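## Task

Put exactly one small part (block, cylinder or plug) into every pocket of the turntable's trays by dropping parts into the lid chutes from just above their rims. A green-button press turns the table a quarter turn counter-clockwise (seen from above), and a pocket passes beneath each chute 3.8 s after the press. Presses register only when the table is at rest (the lid-edge strips light white while it moves) and only if the button is held briefly, then released before pressing again. Only 6 quarter turns are available. The table must be stationary at the finish, every arm must have released its part and backed away, and nothing may count as placed if a robot is still holding it there.

## Robot and tools

Robots. Four identical i2rt Big YAM arms: arm1, arm2, arm3, arm4. Each has six revolute joints, a two-finger gripper and a wrist camera that sits above the hand and looks toward the fingertips when joints 1 and 6 are 0 and the hand is level. Reach is about 1.0 m from the joint1 axis. Feet (scene frame, metres) and facing direction (degrees counter-clockwise from +x): arm1 at (+0.63, +0.13, +0.79) facing -137; arm2 at (+0.05, +0.63, +0.73) facing -50; arm3 at (-0.63, -0.05, +0.73) facing +47; arm4 at (+0.07, -0.63, +0.77) facing +131. Room cameras: cam_corner and cam_top.

Frame. One shared scene frame, origin on the floor, +z up. The hand point is midway between the fingertips; the hand's z axis runs along the fingers and the fingers close along its y axis.

execute_actions. Argument actions is a list holding one action or none (empty list = just report state and images). An action is an object keyed by arm name; under each arm goes a joints object with any of joint1_rad ... joint6_rad and gripper_m. Every value is an absolute target, not an offset: joints in radians, gripper_m in metres as fingertip separation. Ranges: joint1_rad -2.879 to 2.879 (rotation about the foot, positive = counter-clockwise from above, 0 = along the foot's facing); joint2_rad 0 to 3.141 (shoulder, 0 = upper arm pointing back roughly level, increasing lifts it up then forward); joint3_rad 0 to 3.019 (elbow, 0 = folded, increasing opens); joint4_rad -1.692 to 1.57 (hand pitch, positive tips fingers up); joint5_rad -1.57 to 1.57 (sideways swing, positive to the arm's right); joint6_rad -2.094 to 2.094 (roll, positive clockwise viewed from behind the hand); gripper_m 0 to 0.093. Done tolerances are ±0.045, 0.14, 0.09, 0.055, 0.03, 0.035 rad and ±0.003 m. All listed motions begin together and may finish at different times; each action ends within 15 s. Joints or arms you omit can keep pushing toward earlier targets. An unknown key or out-of-range number rejects the whole call and nothing moves. Optional cameras: list of names from arm1_cam_wrist, arm2_cam_wrist, arm3_cam_wrist, arm4_cam_wrist, cam_corner, cam_top, or all; omitted/null/all gives every camera, [] gives none. Images come from the end of the call, in the order on the pictures line. Joints travel at different speeds, so the hand can sweep a wide path between postures.

wait: seconds from 0 to 10; commands nothing, scene keeps running, returns state and images. zoom_image: camera name plus region [x0, y0, x1, y1] in pixels of that camera's latest full image, top-left origin, at most 504x504. read_manual: section "licences" only; no motion. finished_scene: scene number (1 or 2); irreversible, reports success and starts the next scene. Ending a reply without a tool call ends all remaining scenes.

Results. joint_positions gives current readings (gripper_m is the sum of two finger joints). Joint torques are raw drive outputs per arm joint, noisy and offset, unreliable as contact evidence. joint_status per commanded joint: off_target (stopped short, may still push), contact_stop or time_out (target dropped, holds where it stopped; a timed-out joint may keep a nearby target and push, named in on_its_own), not_followed (a self/inter-arm collision check withheld the arm's targets, often with a cause line; the gripper part still runs and the arm may retry those targets later), limit_stop_at_motor_heat (arm stopped by overheating; resend the target). on_its_own lists joints not commanded in this call; "held at" is the target, not the position. To relieve a pushing joint, command its reported position. Tiny target changes may not move a joint. A stop reported in a result cancels the later execute_actions, wait and finished_scene calls in that same reply.

Hazards. The arms keep pushing on contact and can push hard; sustained pushing or holding loads heats motors: MOTOR HOT appears from 85 °C and at 100 °C an OVER-TEMPERATURE FAULT drops that arm. A hard squeeze between two arms fails the task and ends the run; hard hits may too. The anti-collision check can be late and ignores fingers, gripper housings and wrist cameras. Robots do not wait for one another. Do not knock parts or anything else out of the work area; avoid drops outside chutes, slips, slams. Loose objects may occasionally get nudged.

Calibration. Each camera has intrinsics K, distortion D and a T_world_to_cam matrix in the scene frame; room cameras may be off by up to about 2.3 degrees and 9 mm, and wrist camera poses follow the reported joints, so they inherit joint errors.

Each tool is called after "Request:" by a JSON object that holds its "fn" and its "kwargs".

## Session

Request:
{"fn": "execute_actions", "kwargs": {"actions": []}}

Scene clock: 0.00 s.
Joint torques (N m, as the arm reports them, + toward a larger angle): no reading
arm1.joint_positions: joint1_rad=+0.307 joint2_rad=+0.447 joint3_rad=+1.452 joint4_rad=-1.527 joint5_rad=+0.017 joint6_rad=+0.006 gripper_m=+0.095
arm1.joint_status: not commanded
arm1.hand: x=+0.5675 y=+0.0297 z=+1.3441 quat_wxyz=(-0.251, -0.748, -0.430, +0.439) (m; scene frame)
arm2.joint_positions: joint1_rad=+0.185 joint2_rad=+0.441 joint3_rad=+1.456 joint4_rad=-1.519 joint5_rad=-0.012 joint6_rad=-0.014 gripper_m=+0.094
arm2.joint_status: not commanded
arm2.hand: x=+0.1546 y=+0.5501 z=+1.2888 quat_wxyz=(-0.474, -0.283, -0.816, +0.171) (m; scene frame)
arm3.joint_positions: joint1_rad=+0.286 joint2_rad=+0.435 joint3_rad=+1.465 joint4_rad=-1.533 joint5_rad=-0.004 joint6_rad=+0.004 gripper_m=+0.094
arm3.joint_status: not commanded
arm3.hand: x=-0.5781 y=+0.0556 z=+1.2882 quat_wxyz=(-0.435, +0.448, -0.733, -0.269) (m; scene frame)
arm4.joint_positions: joint1_rad=-0.734 joint2_rad=+0.439 joint3_rad=+1.477 joint4_rad=-1.525 joint5_rad=-0.008 joint6_rad=-0.005 gripper_m=+0.094
arm4.joint_status: not commanded
arm4.hand: x=+0.0697 y=-0.5074 z=+1.3364 quat_wxyz=(-0.367, +0.605, -0.609, -0.359) (m; scene frame)
pictures: arm1_cam_wrist, arm2_cam_wrist, arm3_cam_wrist, arm4_cam_wrist, cam_corner, cam_top
Images, in order (width x height): arm1_cam_wrist 616x616, arm2_cam_wrist 616x616, arm3_cam_wrist 616x616, arm4_cam_wrist 616x616, cam_corner 896x504, cam_top 896x504.

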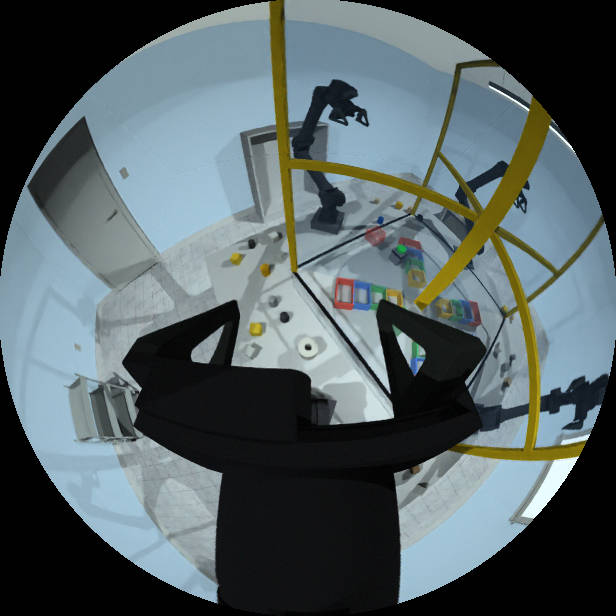

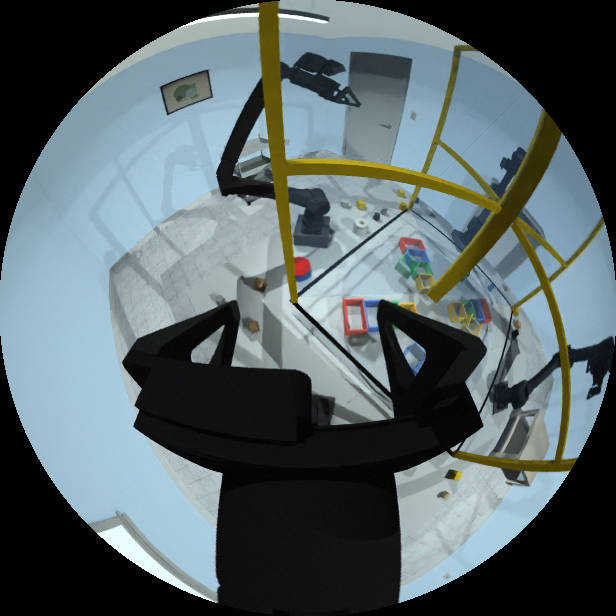

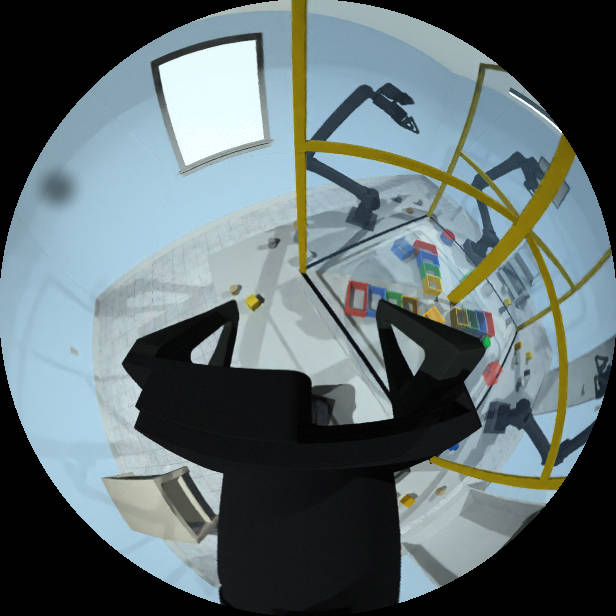

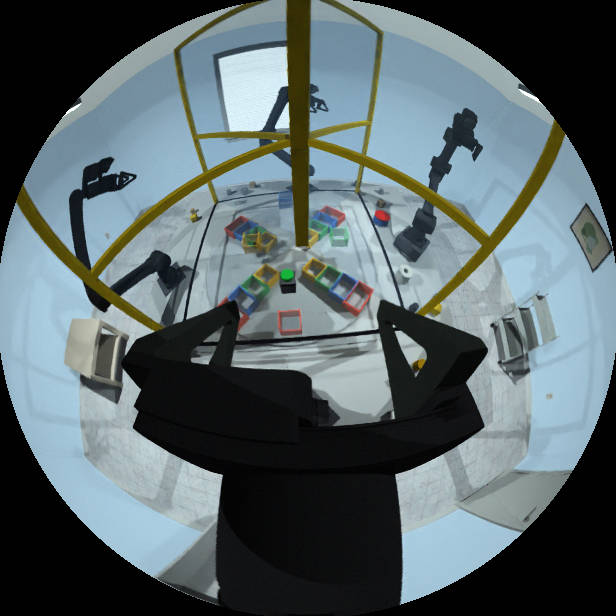

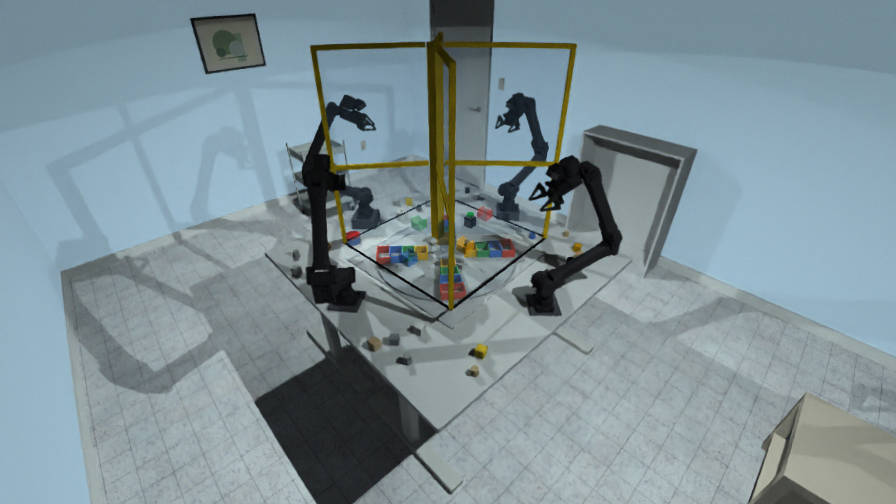

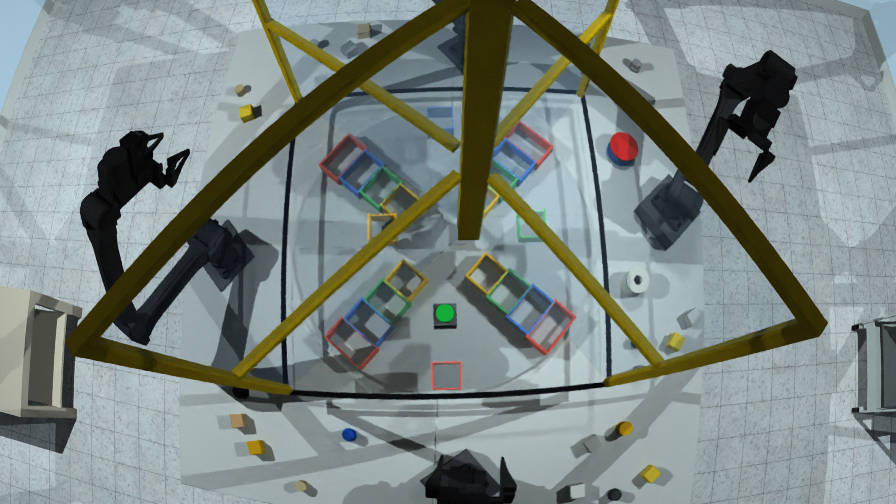

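Request:
{"fn": "zoom_image", "kwargs": {"camera": "cam_top", "region": [170, 250, 470, 504]}}

Request:
{"fn": "zoom_image", "kwargs": {"camera": "cam_top", "region": [440, 230, 740, 504]}}

Request:
{"fn": "zoom_image", "kwargs": {"camera": "cam_top", "region": [200, 0, 480, 260]}}

Request:
{"fn": "zoom_image", "kwargs": {"camera": "cam_top", "region": [440, 0, 740, 260]}}

Request:
{"fn": "zoom_image", "kwargs": {"camera": "cam_corner", "region": [250, 150, 650, 400]}}

Region (170, 250, 470, 504) of cam_top's 896x504 image, scaled by 1.680, with more detail than that image has; it fills the top 427 rows of this view, and the rest is white.

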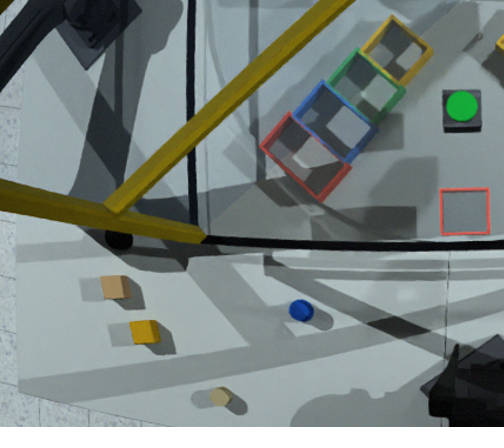

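Region (440, 230, 740, 504) of cam_top's 896x504 image, scaled by 1.680, with more detail than that image has; it fills the top 460 rows of this view, and the rest is white.

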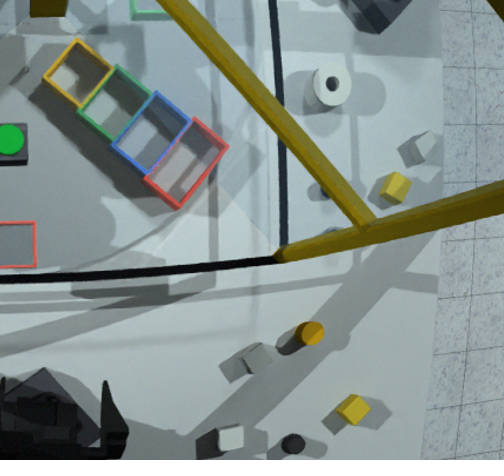

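Region (200, 0, 480, 260) of cam_top's 896x504 image, scaled by 1.800, with more detail than that image has; it fills the top 468 rows of this view, and the rest is white.

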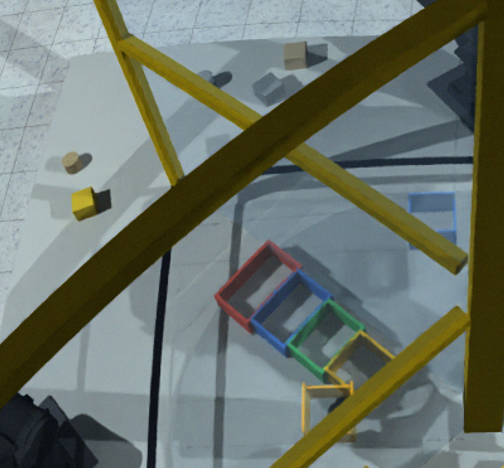

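Region (440, 0, 740, 260) of cam_top's 896x504 image, scaled by 1.680, with more detail than that image has; it fills the top 437 rows of this view, and the rest is white.

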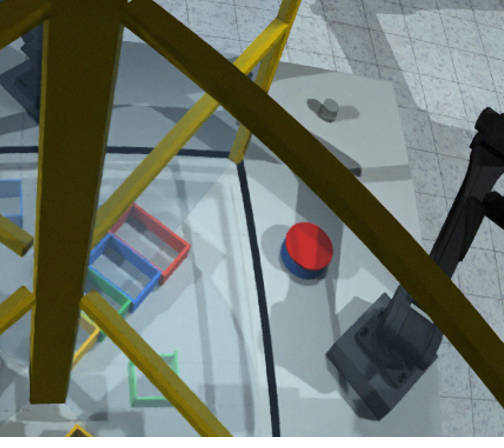

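Region (250, 150, 650, 400) of cam_corner's 896x504 image, scaled by 1.260, with more detail than that image has; it fills the top 315 rows of this view, and the rest is white.

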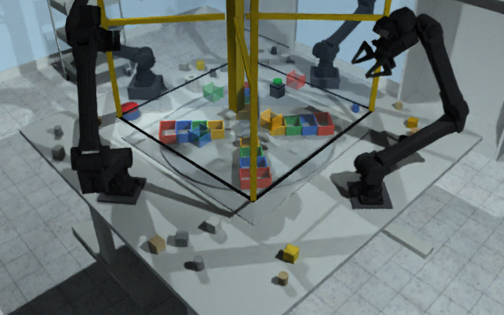

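Request:
{"fn": "execute_actions", "kwargs": {"actions": [{"arm1":{"joints":{"joint1_rad":0.866,"joint3_rad":0.829}},"arm2":{"joints":{"joint1_rad":-2.62,"joint3_rad":0.977}},"arm3":{"joints":{"joint1_rad":0.79,"joint3_rad":1.346}},"arm4":{"joints":{"joint1_rad":0.406,"joint3_rad":0.82}}}], "cameras": []}}

Request:
{"fn": "execute_actions", "kwargs": {"actions": [{"arm1":{"joints":{"joint2_rad":1.434,"joint4_rad":-0.966}},"arm2":{"joints":{"joint2_rad":1.403,"joint4_rad":-1.145}},"arm3":{"joints":{"joint2_rad":1.716,"joint4_rad":-1.201}},"arm4":{"joints":{"joint2_rad":1.364,"joint4_rad":-1.027}}}]}}

Scene clock: 63.40 s.
Joint torques (N m, as the arm reports them, + toward a larger angle): arm1=[0.13 2.92 9.99 1.26 0.12 0.11] | arm2=[ 0.06  1.46  8.97  1.32  0.15 -0.03] | arm3=[ 2.32  4.77  6.48  2.21 -0.02  0.  ] | arm4=[ 0.91  1.15  8.03  1.16  0.08 -0.09]
arm1.joint_positions: joint1_rad=+0.856 joint2_rad=+0.450 joint3_rad=+0.820 joint4_rad=-1.527 joint5_rad=+0.017 joint6_rad=+0.006 gripper_m=+0.095
arm1.joint_status: all done
arm1.hand: x=+0.6343 y=-0.0294 z=+1.0588 quat_wxyz=(-0.145, -0.681, -0.701, +0.154) (m; scene frame)
arm2.joint_positions: joint1_rad=-2.614 joint2_rad=+0.440 joint3_rad=+0.980 joint4_rad=-1.519 joint5_rad=-0.012 joint6_rad=-0.014 gripper_m=+0.094
arm2.joint_status: all done
arm2.hand: x=-0.1084 y=+0.6864 z=+1.0782 quat_wxyz=(+0.047, -0.942, +0.157, +0.293) (m; scene frame)
arm3.joint_positions: joint1_rad=+0.780 joint2_rad=+0.438 joint3_rad=+1.341 joint4_rad=-1.533 joint5_rad=-0.004 joint6_rad=+0.004 gripper_m=+0.094
arm3.joint_status: all done
arm3.hand: x=-0.6351 y=+0.0926 z=+1.2354 quat_wxyz=(-0.318, +0.636, -0.623, -0.326) (m; scene frame)
arm4.joint_positions: joint1_rad=+0.402 joint2_rad=+0.445 joint3_rad=+0.817 joint4_rad=-1.525 joint5_rad=-0.008 joint6_rad=-0.005 gripper_m=+0.094
arm4.joint_status: all done
arm4.hand: x=-0.0786 y=-0.5569 z=+1.0381 quat_wxyz=(-0.041, +0.955, -0.217, -0.200) (m; scene frame)
pictures: none
No camera images: the call's "cameras" was empty. Leave "cameras" out to get every camera's image.

Scene clock: 65.10 s.
Joint torques (N m, as the arm reports them, + toward a larger angle): arm1=[  0.11 -10.23   8.4    0.83   0.12   0.11] | arm2=[ 0.35 -8.94  8.74  0.51  0.15 -0.03] | arm3=[  2.24 -16.12   7.77   0.98  -0.03  -0.02] | arm4=[ 1.33 -9.79  6.65  0.75  0.08 -0.08]
arm1.joint_positions: joint1_rad=+0.856 joint2_rad=+1.434 joint3_rad=+0.820 joint4_rad=-0.981 joint5_rad=+0.017 joint6_rad=+0.006 gripper_m=+0.095
arm1.joint_status: all done
arm1.hand: x=+0.6400 y=-0.2105 z=+0.8407 quat_wxyz=(+0.012, -0.696, -0.718, +0.004) (m; scene frame)
arm2.joint_positions: joint1_rad=-2.614 joint2_rad=+1.393 joint3_rad=+0.980 joint4_rad=-1.153 joint5_rad=-0.012 joint6_rad=-0.014 gripper_m=+0.094
arm2.joint_status: all done
arm2.hand: x=-0.2987 y=+0.7550 z=+0.8510 quat_wxyz=(-0.005, -0.986, +0.166, +0.009) (m; scene frame)
arm3.joint_positions: joint1_rad=+0.780 joint2_rad=+1.723 joint3_rad=+1.341 joint4_rad=-1.211 joint5_rad=-0.004 joint6_rad=+0.004 gripper_m=+0.094
arm3.joint_status: all done
arm3.hand: x=-0.6412 y=+0.4471 z=+0.8362 quat_wxyz=(+0.006, +0.713, -0.701, +0.006) (m; scene frame)
arm4.joint_positions: joint1_rad=+0.402 joint2_rad=+1.368 joint3_rad=+0.817 joint4_rad=-1.041 joint5_rad=-0.008 joint6_rad=-0.005 gripper_m=+0.094
arm4.joint_status: all done
arm4.hand: x=-0.2281 y=-0.4847 z=+0.8371 quat_wxyz=(+0.008, +0.975, -0.222, +0.013) (m; scene frame)
pictures: arm1_cam_wrist, arm2_cam_wrist, arm3_cam_wrist, arm4_cam_wrist, cam_corner, cam_top
camera_calibration (this result's frames):
arm1_cam_wrist: T_world_to_cam=[[-0.999007, -0.0211609, 0.039216, 0.596992], [0.00677783, 0.797655, 0.603076, -0.34135], [-0.0440425, 0.602742, -0.79672, 0.946728], [0, 0, 0, 1]] pos_world=[0.640409, -0.28572, 0.936724]
arm2_cam_wrist: T_world_to_cam=[[0.339649, 0.94028, -0.0226247, -0.585237], [0.775597, -0.266393, 0.572263, -0.0504861], [0.53206, -0.211916, -0.819758, 1.14033], [0, 0, 0, 1]] pos_world=[-0.368792, 0.778492, 0.950446]
arm3_cam_wrist: T_world_to_cam=[[0.999699, 0.0209654, 0.012753, 0.62146], [0.00910606, -0.799523, 0.600566, -0.132063], [0.0227874, -0.600269, -0.799474, 1.07905], [0, 0, 0, 1]] pos_world=[-0.644659, 0.529103, 0.934058]
arm4_cam_wrist: T_world_to_cam=[[0.444903, 0.895578, 0.00109698, 0.53008], [0.706908, -0.351928, 0.613537, -0.518311], [0.549856, -0.272189, -0.789665, 0.777645], [0, 0, 0, 1]] pos_world=[-0.297029, -0.445469, 0.931501]
Images, in order (width x height): arm1_cam_wrist 616x616, arm2_cam_wrist 616x616, arm3_cam_wrist 616x616, arm4_cam_wrist 616x616, cam_corner 896x504, cam_top 896x504.

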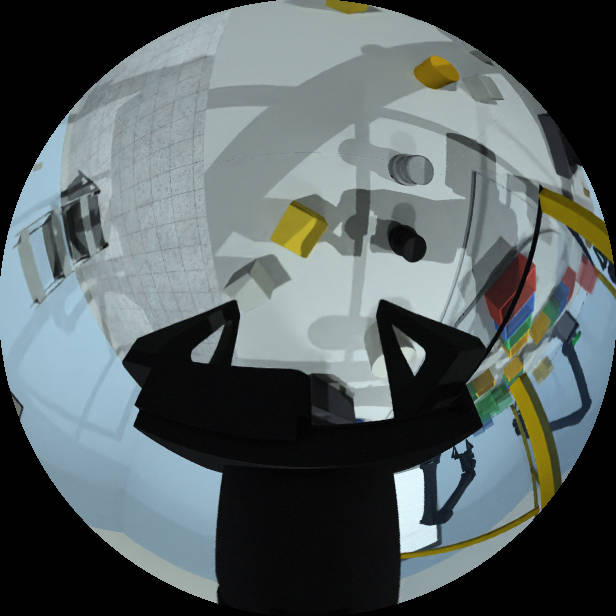

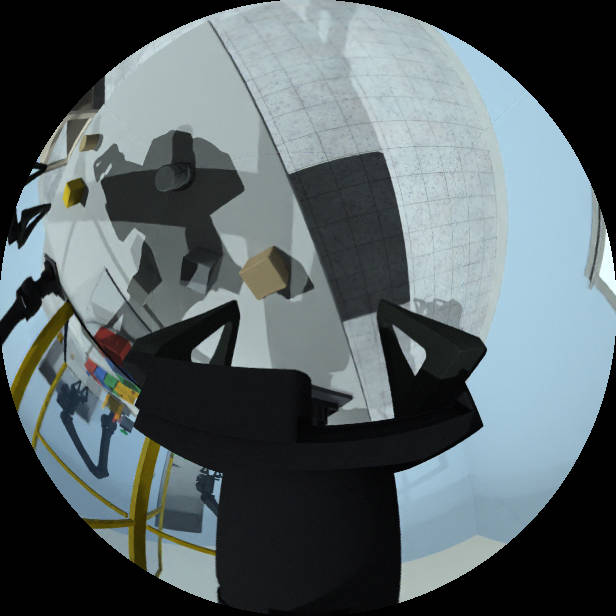

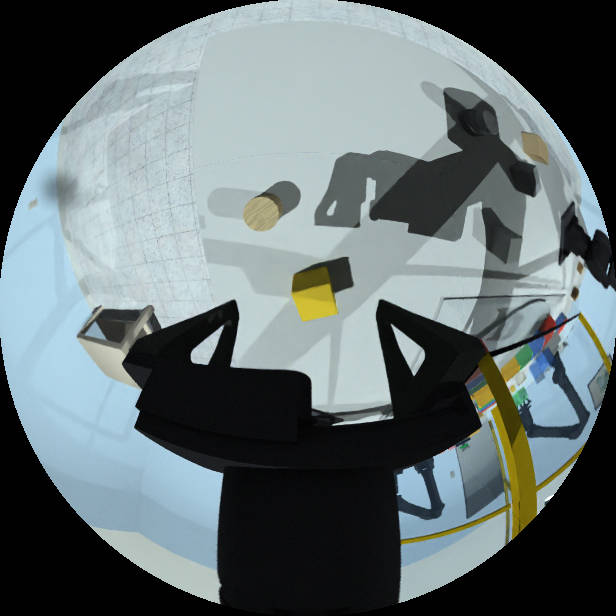

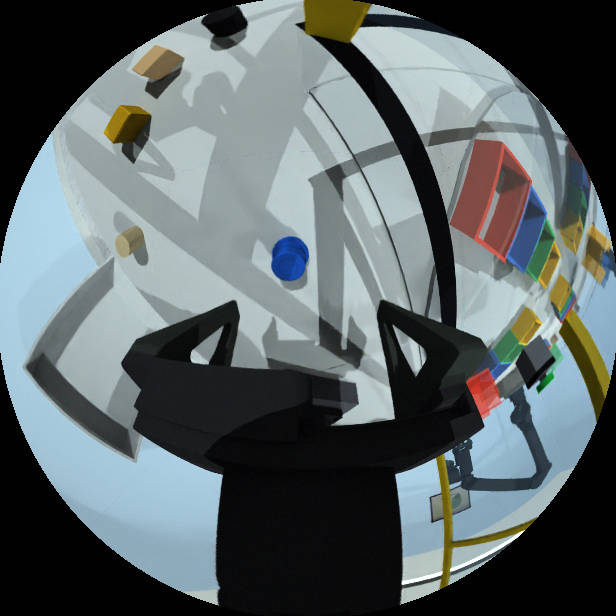

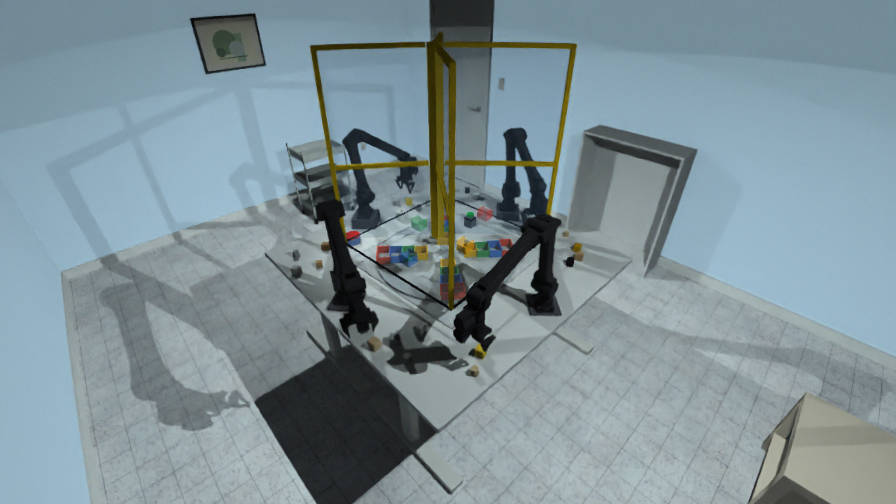

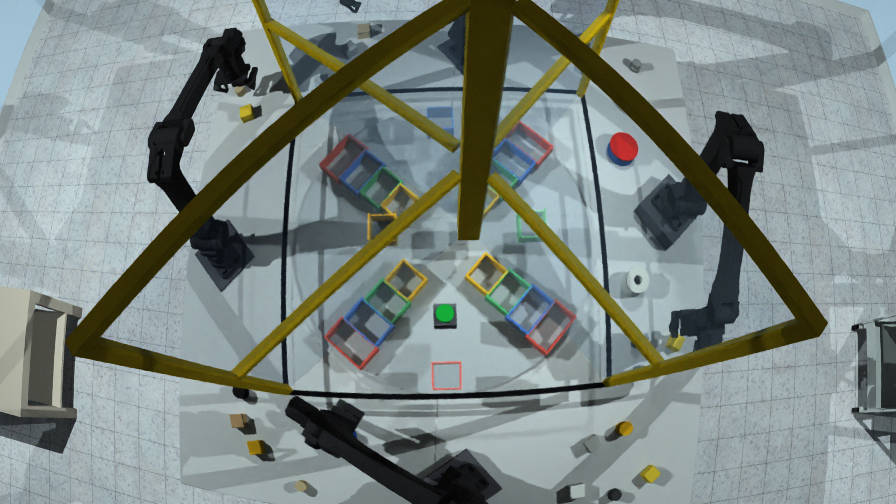

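Request:
{"fn": "execute_actions", "kwargs": {"actions": [{"arm1":{"joints":{"joint1_rad":0.89,"joint2_rad":1.566,"joint3_rad":0.811,"joint4_rad":-0.81,"joint6_rad":0.42}},"arm2":{"joints":{"joint1_rad":-2.48,"joint2_rad":1.42,"joint3_rad":0.845,"joint4_rad":-0.99,"joint6_rad":-0.22}},"arm3":{"joints":{"joint1_rad":0.76,"joint2_rad":1.699,"joint3_rad":1.178,"joint4_rad":-1.045,"joint6_rad":-0.15}},"arm4":{"joints":{"joint1_rad":0.455,"joint2_rad":1.439,"joint3_rad":0.736,"joint4_rad":-0.86}}}], "cameras": ["arm1_cam_wrist","arm2_cam_wrist","arm3_cam_wrist","arm4_cam_wrist"]}}

Scene clock: 97.43 s.
Joint torques (N m, as the arm reports them, + toward a larger angle): arm1=[  0.01 -12.29   7.37   0.87   0.16   0.28] | arm2=[-0.15 -8.01  8.26  0.61  0.14 -0.2 ] | arm3=[  0.45 -14.96   7.25   1.12  -0.06  -0.06] | arm4=[ 0.88 -9.67  6.23  0.59  0.1  -0.1 ]
arm1.joint_positions: joint1_rad=+0.880 joint2_rad=+1.573 joint3_rad=+0.805 joint4_rad=-0.825 joint5_rad=+0.017 joint6_rad=+0.406 gripper_m=+0.095
arm1.joint_status: all done
arm1.hand: x=+0.6491 y=-0.2266 z=+0.7895 quat_wxyz=(+0.010, -0.818, -0.576, +0.007) (m; scene frame)
arm2.joint_positions: joint1_rad=-2.471 joint2_rad=+1.404 joint3_rad=+0.846 joint4_rad=-1.000 joint5_rad=-0.012 joint6_rad=-0.206 gripper_m=+0.094
arm2.joint_status: all done
arm2.hand: x=-0.2941 y=+0.6999 z=+0.8016 quat_wxyz=(-0.003, -1.000, -0.001, +0.012) (m; scene frame)
arm3.joint_positions: joint1_rad=+0.772 joint2_rad=+1.701 joint3_rad=+1.171 joint4_rad=-1.060 joint5_rad=-0.004 joint6_rad=-0.141 gripper_m=+0.094
arm3.joint_status: all done
arm3.hand: x=-0.6368 y=+0.4155 z=+0.7879 quat_wxyz=(+0.005, +0.760, -0.650, +0.004) (m; scene frame)
arm4.joint_positions: joint1_rad=+0.454 joint2_rad=+1.449 joint3_rad=+0.729 joint4_rad=-0.874 joint5_rad=-0.008 joint6_rad=-0.005 gripper_m=+0.094
arm4.joint_status: all done
arm4.hand: x=-0.2278 y=-0.5040 z=+0.7848 quat_wxyz=(+0.009, +0.980, -0.197, +0.014) (m; scene frame)
pictures: arm1_cam_wrist, arm2_cam_wrist, arm3_cam_wrist, arm4_cam_wrist
camera_calibration (this result's frames):
arm1_cam_wrist: T_world_to_cam=[[-0.936739, 0.347533, 0.0417147, 0.648942], [0.302825, 0.744871, 0.594529, -0.495017], [0.175546, 0.569551, -0.802991, 0.770974], [0, 0, 0, 1]] pos_world=[0.622451, -0.295915, 0.886317]
arm2_cam_wrist: T_world_to_cam=[[0.0111978, 0.999802, -0.0164783, -0.6793], [0.825205, 0.000067001, 0.564833, -0.206427], [0.564722, -0.0199229, -0.825041, 0.96518], [0, 0, 0, 1]] pos_world=[-0.367107, 0.698408, 0.901716]
arm3_cam_wrist: T_world_to_cam=[[0.987506, 0.157209, 0.0107997, 0.555504], [0.119665, -0.792735, 0.597705, -0.0585497], [0.102526, -0.588945, -0.801643, 1.06915], [0, 0, 0, 1]] pos_world=[-0.651174, 0.495929, 0.886077]
arm4_cam_wrist: T_world_to_cam=[[0.397154, 0.917752, 0.000718613, 0.547907], [0.723133, -0.313415, 0.615508, -0.471702], [0.565108, -0.243932, -0.788131, 0.74735], [0, 0, 0, 1]] pos_world=[-0.298834, -0.468379, 0.878952]
Images, in order (width x height): arm1_cam_wrist 616x616, arm2_cam_wrist 616x616, arm3_cam_wrist 616x616, arm4_cam_wrist 616x616.

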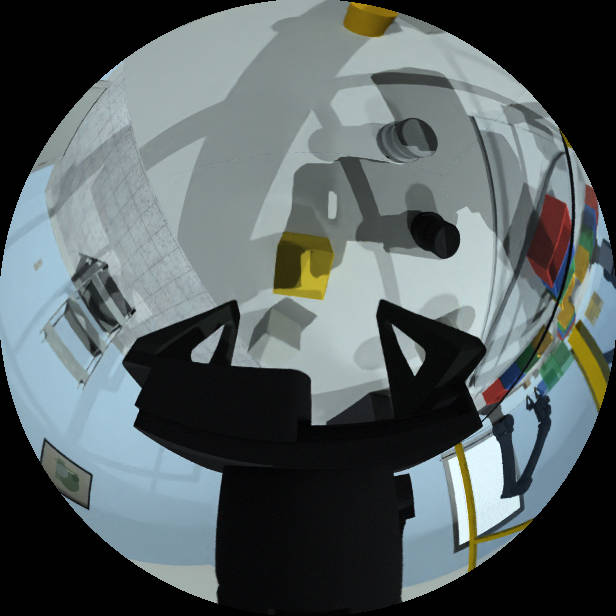

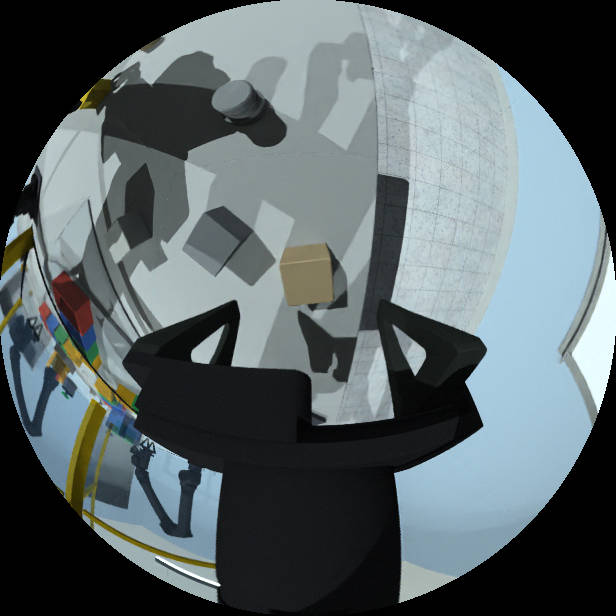

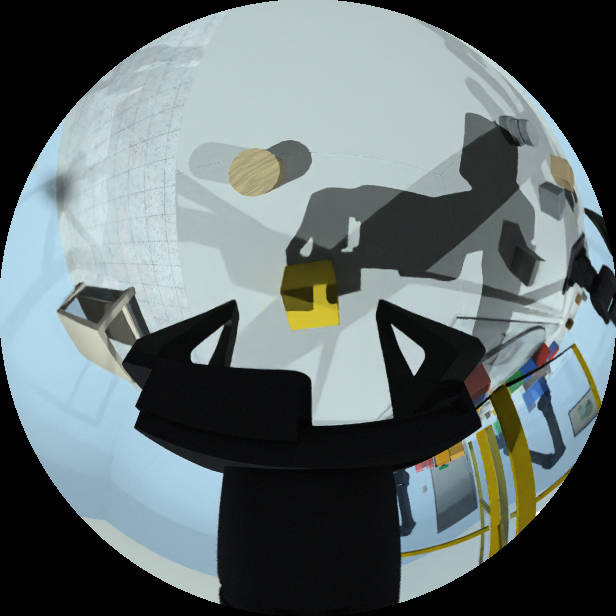

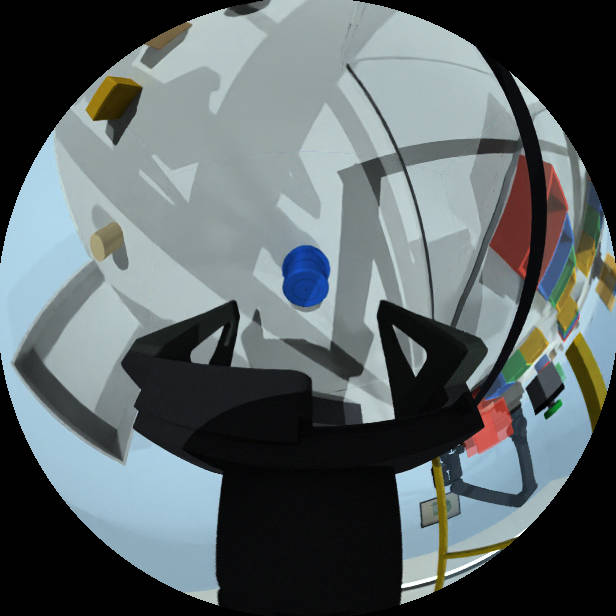

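Request:
{"fn": "execute_actions", "kwargs": {"actions": [{"arm1":{"joints":{"joint2_rad":1.68,"joint3_rad":0.803,"joint4_rad":-0.67}},"arm2":{"joints":{"joint2_rad":1.511,"joint3_rad":0.784,"joint4_rad":-0.846}},"arm3":{"joints":{"joint2_rad":1.747,"joint3_rad":1.111,"joint4_rad":-0.915}},"arm4":{"joints":{"joint2_rad":1.543,"joint3_rad":0.703,"joint4_rad":-0.704}}}], "cameras": []}}

Request:
{"fn": "execute_actions", "kwargs": {"actions": [{"arm1":{"joints":{"gripper_m":0.02}},"arm2":{"joints":{"gripper_m":0.02}},"arm3":{"joints":{"gripper_m":0.02}},"arm4":{"joints":{"gripper_m":0.015}}}], "cameras": ["arm1_cam_wrist","arm2_cam_wrist","arm3_cam_wrist","arm4_cam_wrist"]}}

Scene clock: 112.23 s.
Joint torques (N m, as the arm reports them, + toward a larger angle): arm1=[ -0.04 -13.08   6.51   0.95   0.15   0.23] | arm2=[-0.3  -9.2   7.33  0.51  0.12 -0.21] | arm3=[  0.63 -15.82   6.64   1.09  -0.06  -0.07] | arm4=[  0.88 -10.61   4.79   0.79   0.08  -0.09]
arm1.joint_positions: joint1_rad=+0.880 joint2_rad=+1.684 joint3_rad=+0.799 joint4_rad=-0.685 joint5_rad=+0.017 joint6_rad=+0.407 gripper_m=+0.095
arm1.joint_status: all done
arm1.hand: x=+0.6498 y=-0.2413 z=+0.7493 quat_wxyz=(+0.001, -0.818, -0.575, +0.013) (m; scene frame)
arm2.joint_positions: joint1_rad=-2.471 joint2_rad=+1.509 joint3_rad=+0.785 joint4_rad=-0.855 joint5_rad=-0.012 joint6_rad=-0.206 gripper_m=+0.094
arm2.joint_status: all done
arm2.hand: x=-0.2920 y=+0.6995 z=+0.7485 quat_wxyz=(-0.005, -1.000, -0.001, +0.003) (m; scene frame)
arm3.joint_positions: joint1_rad=+0.772 joint2_rad=+1.752 joint3_rad=+1.107 joint4_rad=-0.930 joint5_rad=-0.004 joint6_rad=-0.141 gripper_m=+0.094
arm3.joint_status: all done
arm3.hand: x=-0.6367 y=+0.4136 z=+0.7447 quat_wxyz=(+0.000, +0.760, -0.650, +0.000) (m; scene frame)
arm4.joint_positions: joint1_rad=+0.454 joint2_rad=+1.552 joint3_rad=+0.704 joint4_rad=-0.719 joint5_rad=-0.008 joint6_rad=-0.005 gripper_m=+0.094
arm4.joint_status: all done
arm4.hand: x=-0.2381 y=-0.4998 z=+0.7459 quat_wxyz=(+0.006, +0.980, -0.197, +0.001) (m; scene frame)
pictures: none
No camera images: the call's "cameras" was empty. Leave "cameras" out to get every camera's image.

Scene clock: 112.90 s.
Joint torques (N m, as the arm reports them, + toward a larger angle): arm1=[  0.06 -12.85   6.37   0.93   0.15   0.23] | arm2=[-0.1  -9.23  7.25  0.51  0.12 -0.19] | arm3=[  0.52 -15.68   6.34   1.02  -0.03  -0.08] | arm4=[ 0.63 -9.99  4.9   0.78  0.09 -0.09]
arm1.joint_positions: joint1_rad=+0.880 joint2_rad=+1.684 joint3_rad=+0.799 joint4_rad=-0.685 joint5_rad=+0.017 joint6_rad=+0.407 gripper_m=+0.040
arm1.joint_status: gripper_m off_target (ended at +0.040, target +0.020)
arm1.hand: x=+0.6498 y=-0.2414 z=+0.7493 quat_wxyz=(+0.000, -0.818, -0.575, +0.013) (m; scene frame)
arm2.joint_positions: joint1_rad=-2.471 joint2_rad=+1.509 joint3_rad=+0.785 joint4_rad=-0.855 joint5_rad=-0.012 joint6_rad=-0.207 gripper_m=+0.040
arm2.joint_status: gripper_m off_target (ended at +0.040, target +0.020)
arm2.hand: x=-0.2920 y=+0.6995 z=+0.7485 quat_wxyz=(-0.005, -1.000, -0.001, +0.003) (m; scene frame)
arm3.joint_positions: joint1_rad=+0.772 joint2_rad=+1.752 joint3_rad=+1.107 joint4_rad=-0.929 joint5_rad=-0.004 joint6_rad=-0.142 gripper_m=+0.039
arm3.joint_status: gripper_m off_target (ended at +0.039, target +0.020)
arm3.hand: x=-0.6367 y=+0.4137 z=+0.7447 quat_wxyz=(-0.001, +0.760, -0.650, -0.001) (m; scene frame)
arm4.joint_positions: joint1_rad=+0.454 joint2_rad=+1.552 joint3_rad=+0.704 joint4_rad=-0.719 joint5_rad=-0.008 joint6_rad=-0.005 gripper_m=+0.028
arm4.joint_status: gripper_m off_target (ended at +0.028, target +0.015)
arm4.hand: x=-0.2381 y=-0.4998 z=+0.7459 quat_wxyz=(+0.006, +0.980, -0.197, +0.001) (m; scene frame)
pictures: arm1_cam_wrist, arm2_cam_wrist, arm3_cam_wrist, arm4_cam_wrist
camera_calibration (this result's frames):
arm1_cam_wrist: T_world_to_cam=[[-0.93644, 0.349341, 0.0322546, 0.66374], [0.302735, 0.758189, 0.577495, -0.4443], [0.177287, 0.550554, -0.815757, 0.750892], [0, 0, 0, 1]] pos_world=[0.622934, -0.308414, 0.847718]
arm2_cam_wrist: T_world_to_cam=[[0.0108018, 0.999736, -0.0202837, -0.677029], [0.814083, 0.0029868, 0.580741, -0.195301], [0.580649, -0.0227857, -0.813835, 0.918522], [0, 0, 0, 1]] pos_world=[-0.367034, 0.698363, 0.847213]
arm3_cam_wrist: T_world_to_cam=[[0.98738, 0.157842, 0.0129347, 0.554142], [0.120443, -0.80144, 0.585822, -0.0212249], [0.102834, -0.576871, -0.810336, 1.03504], [0, 0, 0, 1]] pos_world=[-0.651029, 0.492606, 0.843996]
arm4_cam_wrist: T_world_to_cam=[[0.397257, 0.917707, 0.000515683, 0.548309], [0.738183, -0.319878, 0.593939, -0.422517], [0.545227, -0.235566, -0.80451, 0.735208], [0, 0, 0, 1]] pos_world=[-0.306779, -0.465151, 0.842149]
Images, in order (width x height): arm1_cam_wrist 616x616, arm2_cam_wrist 616x616, arm3_cam_wrist 616x616, arm4_cam_wrist 616x616.

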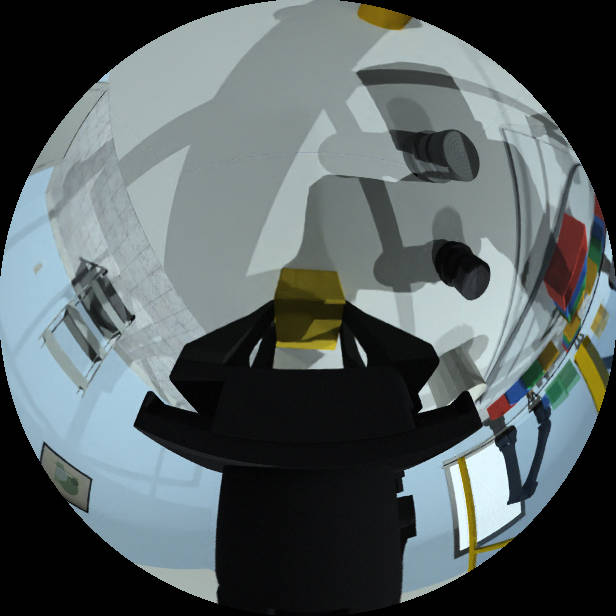

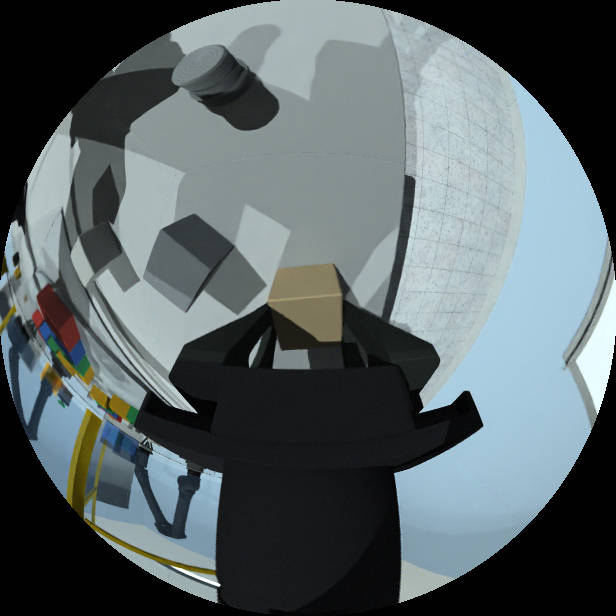

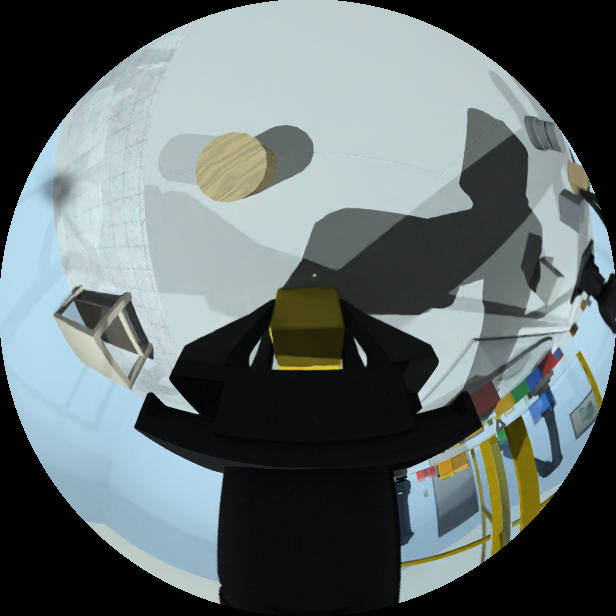

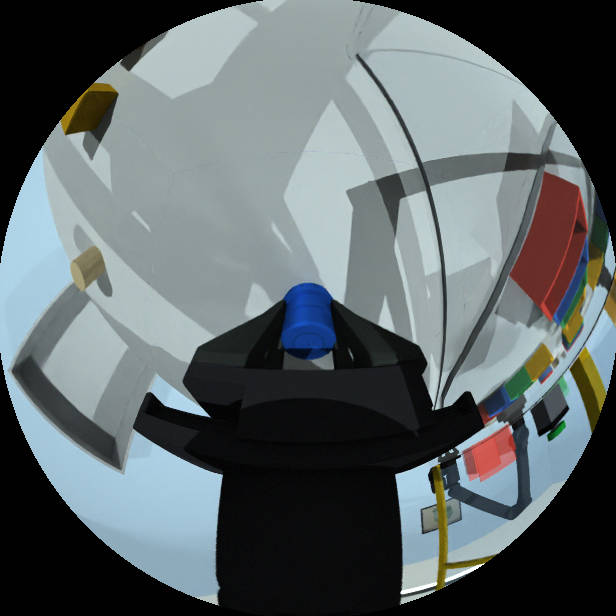

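Request:
{"fn": "execute_actions", "kwargs": {"actions": [{"arm1":{"joints":{"joint2_rad":1.115,"joint3_rad":1.0,"joint4_rad":-1.46}},"arm2":{"joints":{"joint2_rad":1.115,"joint3_rad":1.08,"joint4_rad":-1.53}},"arm3":{"joints":{"joint2_rad":1.115,"joint3_rad":1.08,"joint4_rad":-1.53}},"arm4":{"joints":{"joint2_rad":1.175,"joint3_rad":0.993,"joint4_rad":-1.389}}}], "cameras": []}}

Request:
{"fn": "execute_actions", "kwargs": {"actions": [{"arm1":{"joints":{"joint1_rad":-0.522,"joint6_rad":0.229}},"arm2":{"joints":{"joint1_rad":-0.908,"joint6_rad":-0.21}},"arm3":{"joints":{"joint1_rad":-0.675,"joint6_rad":0.145}},"arm4":{"joints":{"joint1_rad":-0.524}}}], "cameras": []}}

Request:
{"fn": "execute_actions", "kwargs": {"actions": [{"arm1":{"joints":{"joint2_rad":1.52,"joint3_rad":1.269,"joint4_rad":-1.32}},"arm2":{"joints":{"joint2_rad":1.217,"joint3_rad":1.132,"joint4_rad":-1.486}},"arm3":{"joints":{"joint2_rad":1.488,"joint3_rad":1.392,"joint4_rad":-1.475}}}]}}

Scene clock: 138.70 s.
Joint torques (N m, as the arm reports them, + toward a larger angle): arm1=[-0.01 -5.28 10.68 -0.32  0.15  0.23] | arm2=[-0.17 -5.42 11.13 -0.02  0.12 -0.19] | arm3=[ 0.26 -6.11  8.49 -0.01 -0.03 -0.1 ] | arm4=[ 0.75 -6.88  9.04 -0.41  0.09 -0.08]
arm1.joint_positions: joint1_rad=+0.880 joint2_rad=+1.106 joint3_rad=+0.982 joint4_rad=-1.447 joint5_rad=+0.017 joint6_rad=+0.407 gripper_m=+0.040
arm1.joint_status: all done
arm1.hand: x=+0.6459 y=-0.1562 z=+0.9971 quat_wxyz=(+0.001, -0.818, -0.575, +0.012) (m; scene frame)
arm2.joint_positions: joint1_rad=-2.471 joint2_rad=+1.102 joint3_rad=+1.064 joint4_rad=-1.522 joint5_rad=-0.012 joint6_rad=-0.207 gripper_m=+0.040
arm2.joint_status: all done
arm2.hand: x=-0.2359 y=+0.6878 z=+0.9727 quat_wxyz=(-0.004, -1.000, -0.001, +0.012) (m; scene frame)
arm3.joint_positions: joint1_rad=+0.772 joint2_rad=+1.110 joint3_rad=+1.071 joint4_rad=-1.517 joint5_rad=-0.004 joint6_rad=-0.142 gripper_m=+0.039
arm3.joint_status: all done
arm3.hand: x=-0.6352 y=+0.2507 z=+0.9681 quat_wxyz=(-0.008, +0.760, -0.650, -0.007) (m; scene frame)
arm4.joint_positions: joint1_rad=+0.454 joint2_rad=+1.174 joint3_rad=+0.973 joint4_rad=-1.376 joint5_rad=-0.008 joint6_rad=-0.005 gripper_m=+0.028
arm4.joint_status: all done
arm4.hand: x=-0.2161 y=-0.5083 z=+0.9518 quat_wxyz=(+0.007, +0.980, -0.197, +0.006) (m; scene frame)
pictures: none
No camera images: the call's "cameras" was empty. Leave "cameras" out to get every camera's image.

Scene clock: 140.47 s.
Joint torques (N m, as the arm reports them, + toward a larger angle): arm1=[-1.27 -6.11 10.67 -0.34  0.13  0.  ] | arm2=[ 0.86 -5.49 11.08 -0.1   0.14 -0.07] | arm3=[ 0.88 -6.56  8.53 -0.04 -0.07  0.09] | arm4=[ 0.88 -6.9   8.86 -0.54  0.12 -0.11]
arm1.joint_positions: joint1_rad=-0.515 joint2_rad=+1.112 joint3_rad=+0.982 joint4_rad=-1.447 joint5_rad=+0.017 joint6_rad=+0.242 gripper_m=+0.040
arm1.joint_status: all done
arm1.hand: x=+0.3462 y=+0.0694 z=+0.9944 quat_wxyz=(+0.003, -1.000, +0.002, +0.002) (m; scene frame)
arm2.joint_positions: joint1_rad=-0.910 joint2_rad=+1.103 joint3_rad=+1.064 joint4_rad=-1.522 joint5_rad=-0.013 joint6_rad=-0.207 gripper_m=+0.040
arm2.joint_status: all done
arm2.hand: x=-0.0074 y=+0.3401 z=+0.9690 quat_wxyz=(-0.003, -0.709, -0.705, +0.003) (m; scene frame)
arm3.joint_positions: joint1_rad=-0.670 joint2_rad=+1.116 joint3_rad=+1.071 joint4_rad=-1.517 joint5_rad=-0.003 joint6_rad=+0.137 gripper_m=+0.039
arm3.joint_status: all done
arm3.hand: x=-0.3337 y=-0.0060 z=+0.9660 quat_wxyz=(-0.006, +0.003, -1.000, -0.005) (m; scene frame)
arm4.joint_positions: joint1_rad=-0.524 joint2_rad=+1.174 joint3_rad=+0.973 joint4_rad=-1.376 joint5_rad=-0.008 joint6_rad=-0.005 gripper_m=+0.028
arm4.joint_status: all done
arm4.hand: x=+0.0104 y=-0.3239 z=+0.9519 quat_wxyz=(+0.006, +0.773, -0.634, +0.004) (m; scene frame)
pictures: none
No camera images: the call's "cameras" was empty. Leave "cameras" out to get every camera's image.

Scene clock: 141.67 s.
Joint torques (N m, as the arm reports them, + toward a larger angle): arm1=[ -1.24 -14.93  11.97   0.42   0.13  -0.01] | arm2=[ 0.64 -8.02 14.16  0.32  0.14 -0.08] | arm3=[  1.2  -13.77  11.6    0.65  -0.07   0.08] | arm4=[ 0.73 -7.39  9.   -0.43  0.11 -0.09]
arm1.joint_positions: joint1_rad=-0.515 joint2_rad=+1.535 joint3_rad=+1.230 joint4_rad=-1.326 joint5_rad=+0.017 joint6_rad=+0.241 gripper_m=+0.040
arm1.joint_status: all done
arm1.hand: x=+0.2164 y=+0.0373 z=+0.9416 quat_wxyz=(+0.010, -1.000, +0.001, -0.025) (m; scene frame)
arm2.joint_positions: joint1_rad=-0.910 joint2_rad=+1.217 joint3_rad=+1.078 joint4_rad=-1.493 joint5_rad=-0.013 joint6_rad=-0.207 gripper_m=+0.040
arm2.joint_status: all done
arm2.hand: x=-0.0123 y=+0.3188 z=+0.9416 quat_wxyz=(+0.016, -0.709, -0.704, -0.026) (m; scene frame)
arm3.joint_positions: joint1_rad=-0.670 joint2_rad=+1.499 joint3_rad=+1.337 joint4_rad=-1.481 joint5_rad=-0.003 joint6_rad=+0.137 gripper_m=+0.039
arm3.joint_status: all done
arm3.hand: x=-0.2135 y=+0.0114 z=+0.9350 quat_wxyz=(+0.034, +0.003, -0.999, +0.001) (m; scene frame)
arm4.joint_positions: joint1_rad=-0.524 joint2_rad=+1.174 joint3_rad=+0.973 joint4_rad=-1.376 joint5_rad=-0.008 joint6_rad=-0.005 gripper_m=+0.028
arm4.joint_status: not commanded
arm4.hand: x=+0.0104 y=-0.3239 z=+0.9519 quat_wxyz=(+0.006, +0.773, -0.634, +0.004) (m; scene frame)
pictures: arm1_cam_wrist, arm2_cam_wrist, arm3_cam_wrist, arm4_cam_wrist, cam_corner, cam_top
camera_calibration (this result's frames):
arm1_cam_wrist: T_world_to_cam=[[0.0122922, 0.999254, 0.0366088, -0.0793169], [0.773075, -0.0327178, 0.633471, -0.760467], [0.634196, 0.0205146, -0.7729, 0.711651], [0, 0, 0, 1]] pos_world=[0.137546, 0.0397777, 1.03467]
arm2_cam_wrist: T_world_to_cam=[[-0.9995, 0.0216261, -0.0230501, 0.00650839], [0.0021593, 0.774292, 0.632825, -0.838914], [0.031533, 0.632459, -0.773952, 0.651345], [0, 0, 0, 1]] pos_world=[-0.0122223, 0.237475, 1.03515]
arm3_cam_wrist: T_world_to_cam=[[0.010255, -0.99985, 0.0139619, 0.00102392], [-0.767242, 0.00108667, 0.641357, -0.756626], [-0.641276, -0.0172893, -0.767115, 0.708041], [0, 0, 0, 1]] pos_world=[-0.126476, 0.0140875, 1.0284]
arm4_cam_wrist: T_world_to_cam=[[0.983042, 0.183189, 0.00833022, 0.0366731], [0.141371, -0.786003, 0.601841, -0.82436], [0.116798, -0.590458, -0.798572, 0.69072], [0, 0, 0, 1]] pos_world=[-0.000185617, -0.246827, 1.04742]
Images, in order (width x height): arm1_cam_wrist 616x616, arm2_cam_wrist 616x616, arm3_cam_wrist 616x616, arm4_cam_wrist 616x616, cam_corner 896x504, cam_top 896x504.

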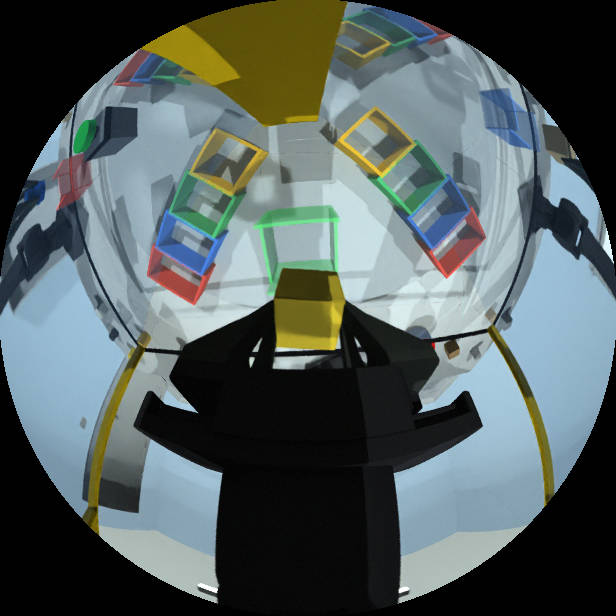

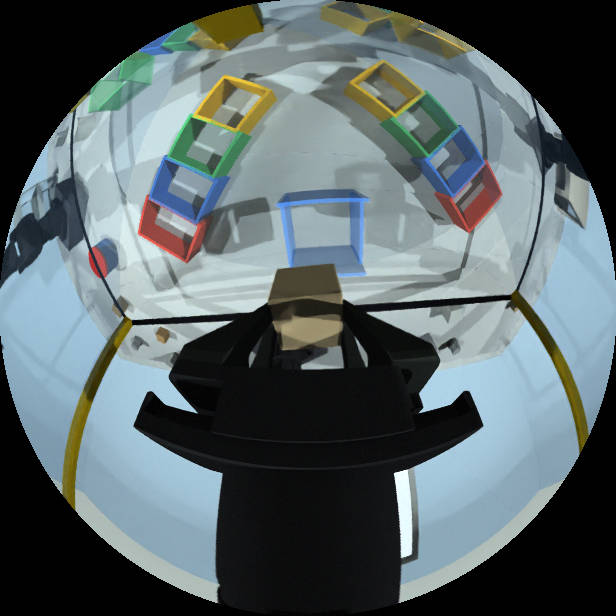

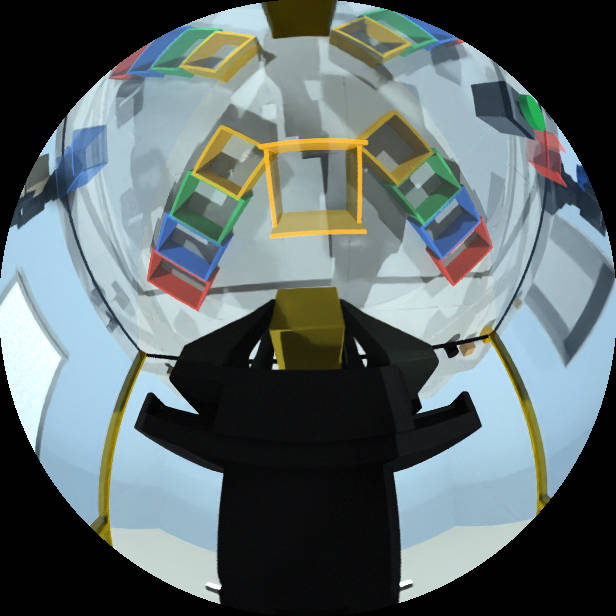

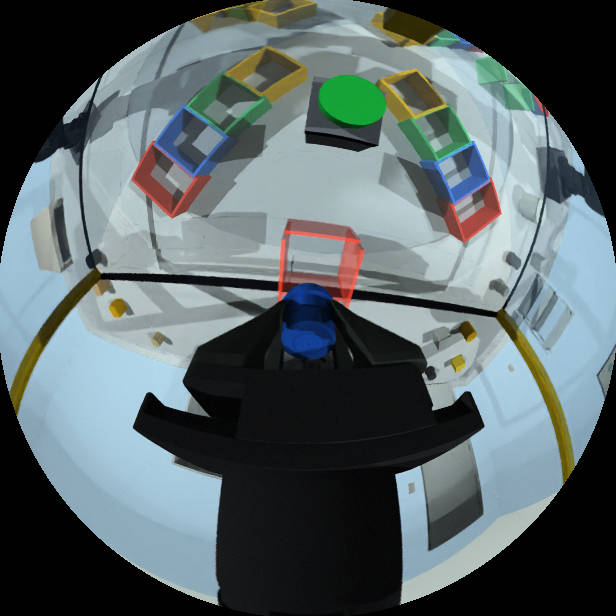

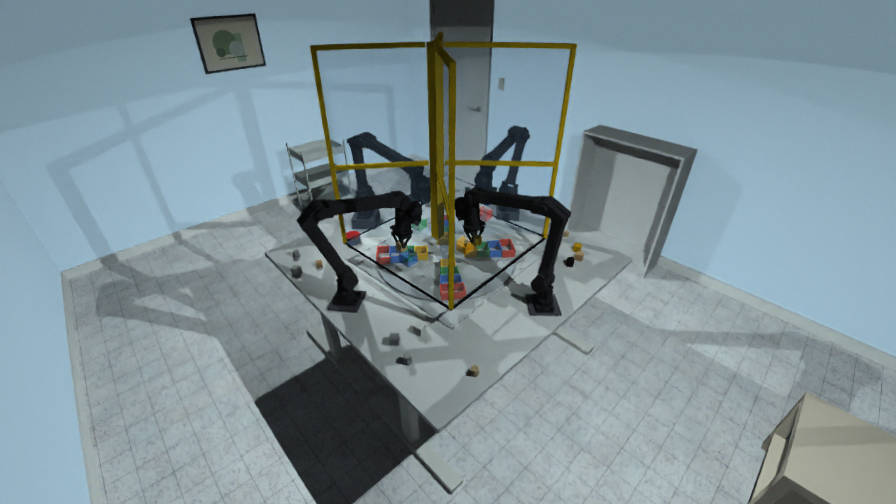

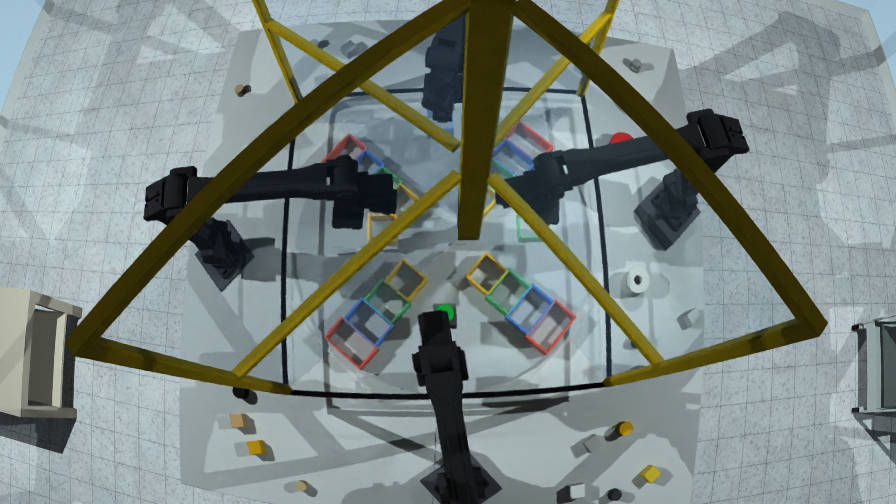

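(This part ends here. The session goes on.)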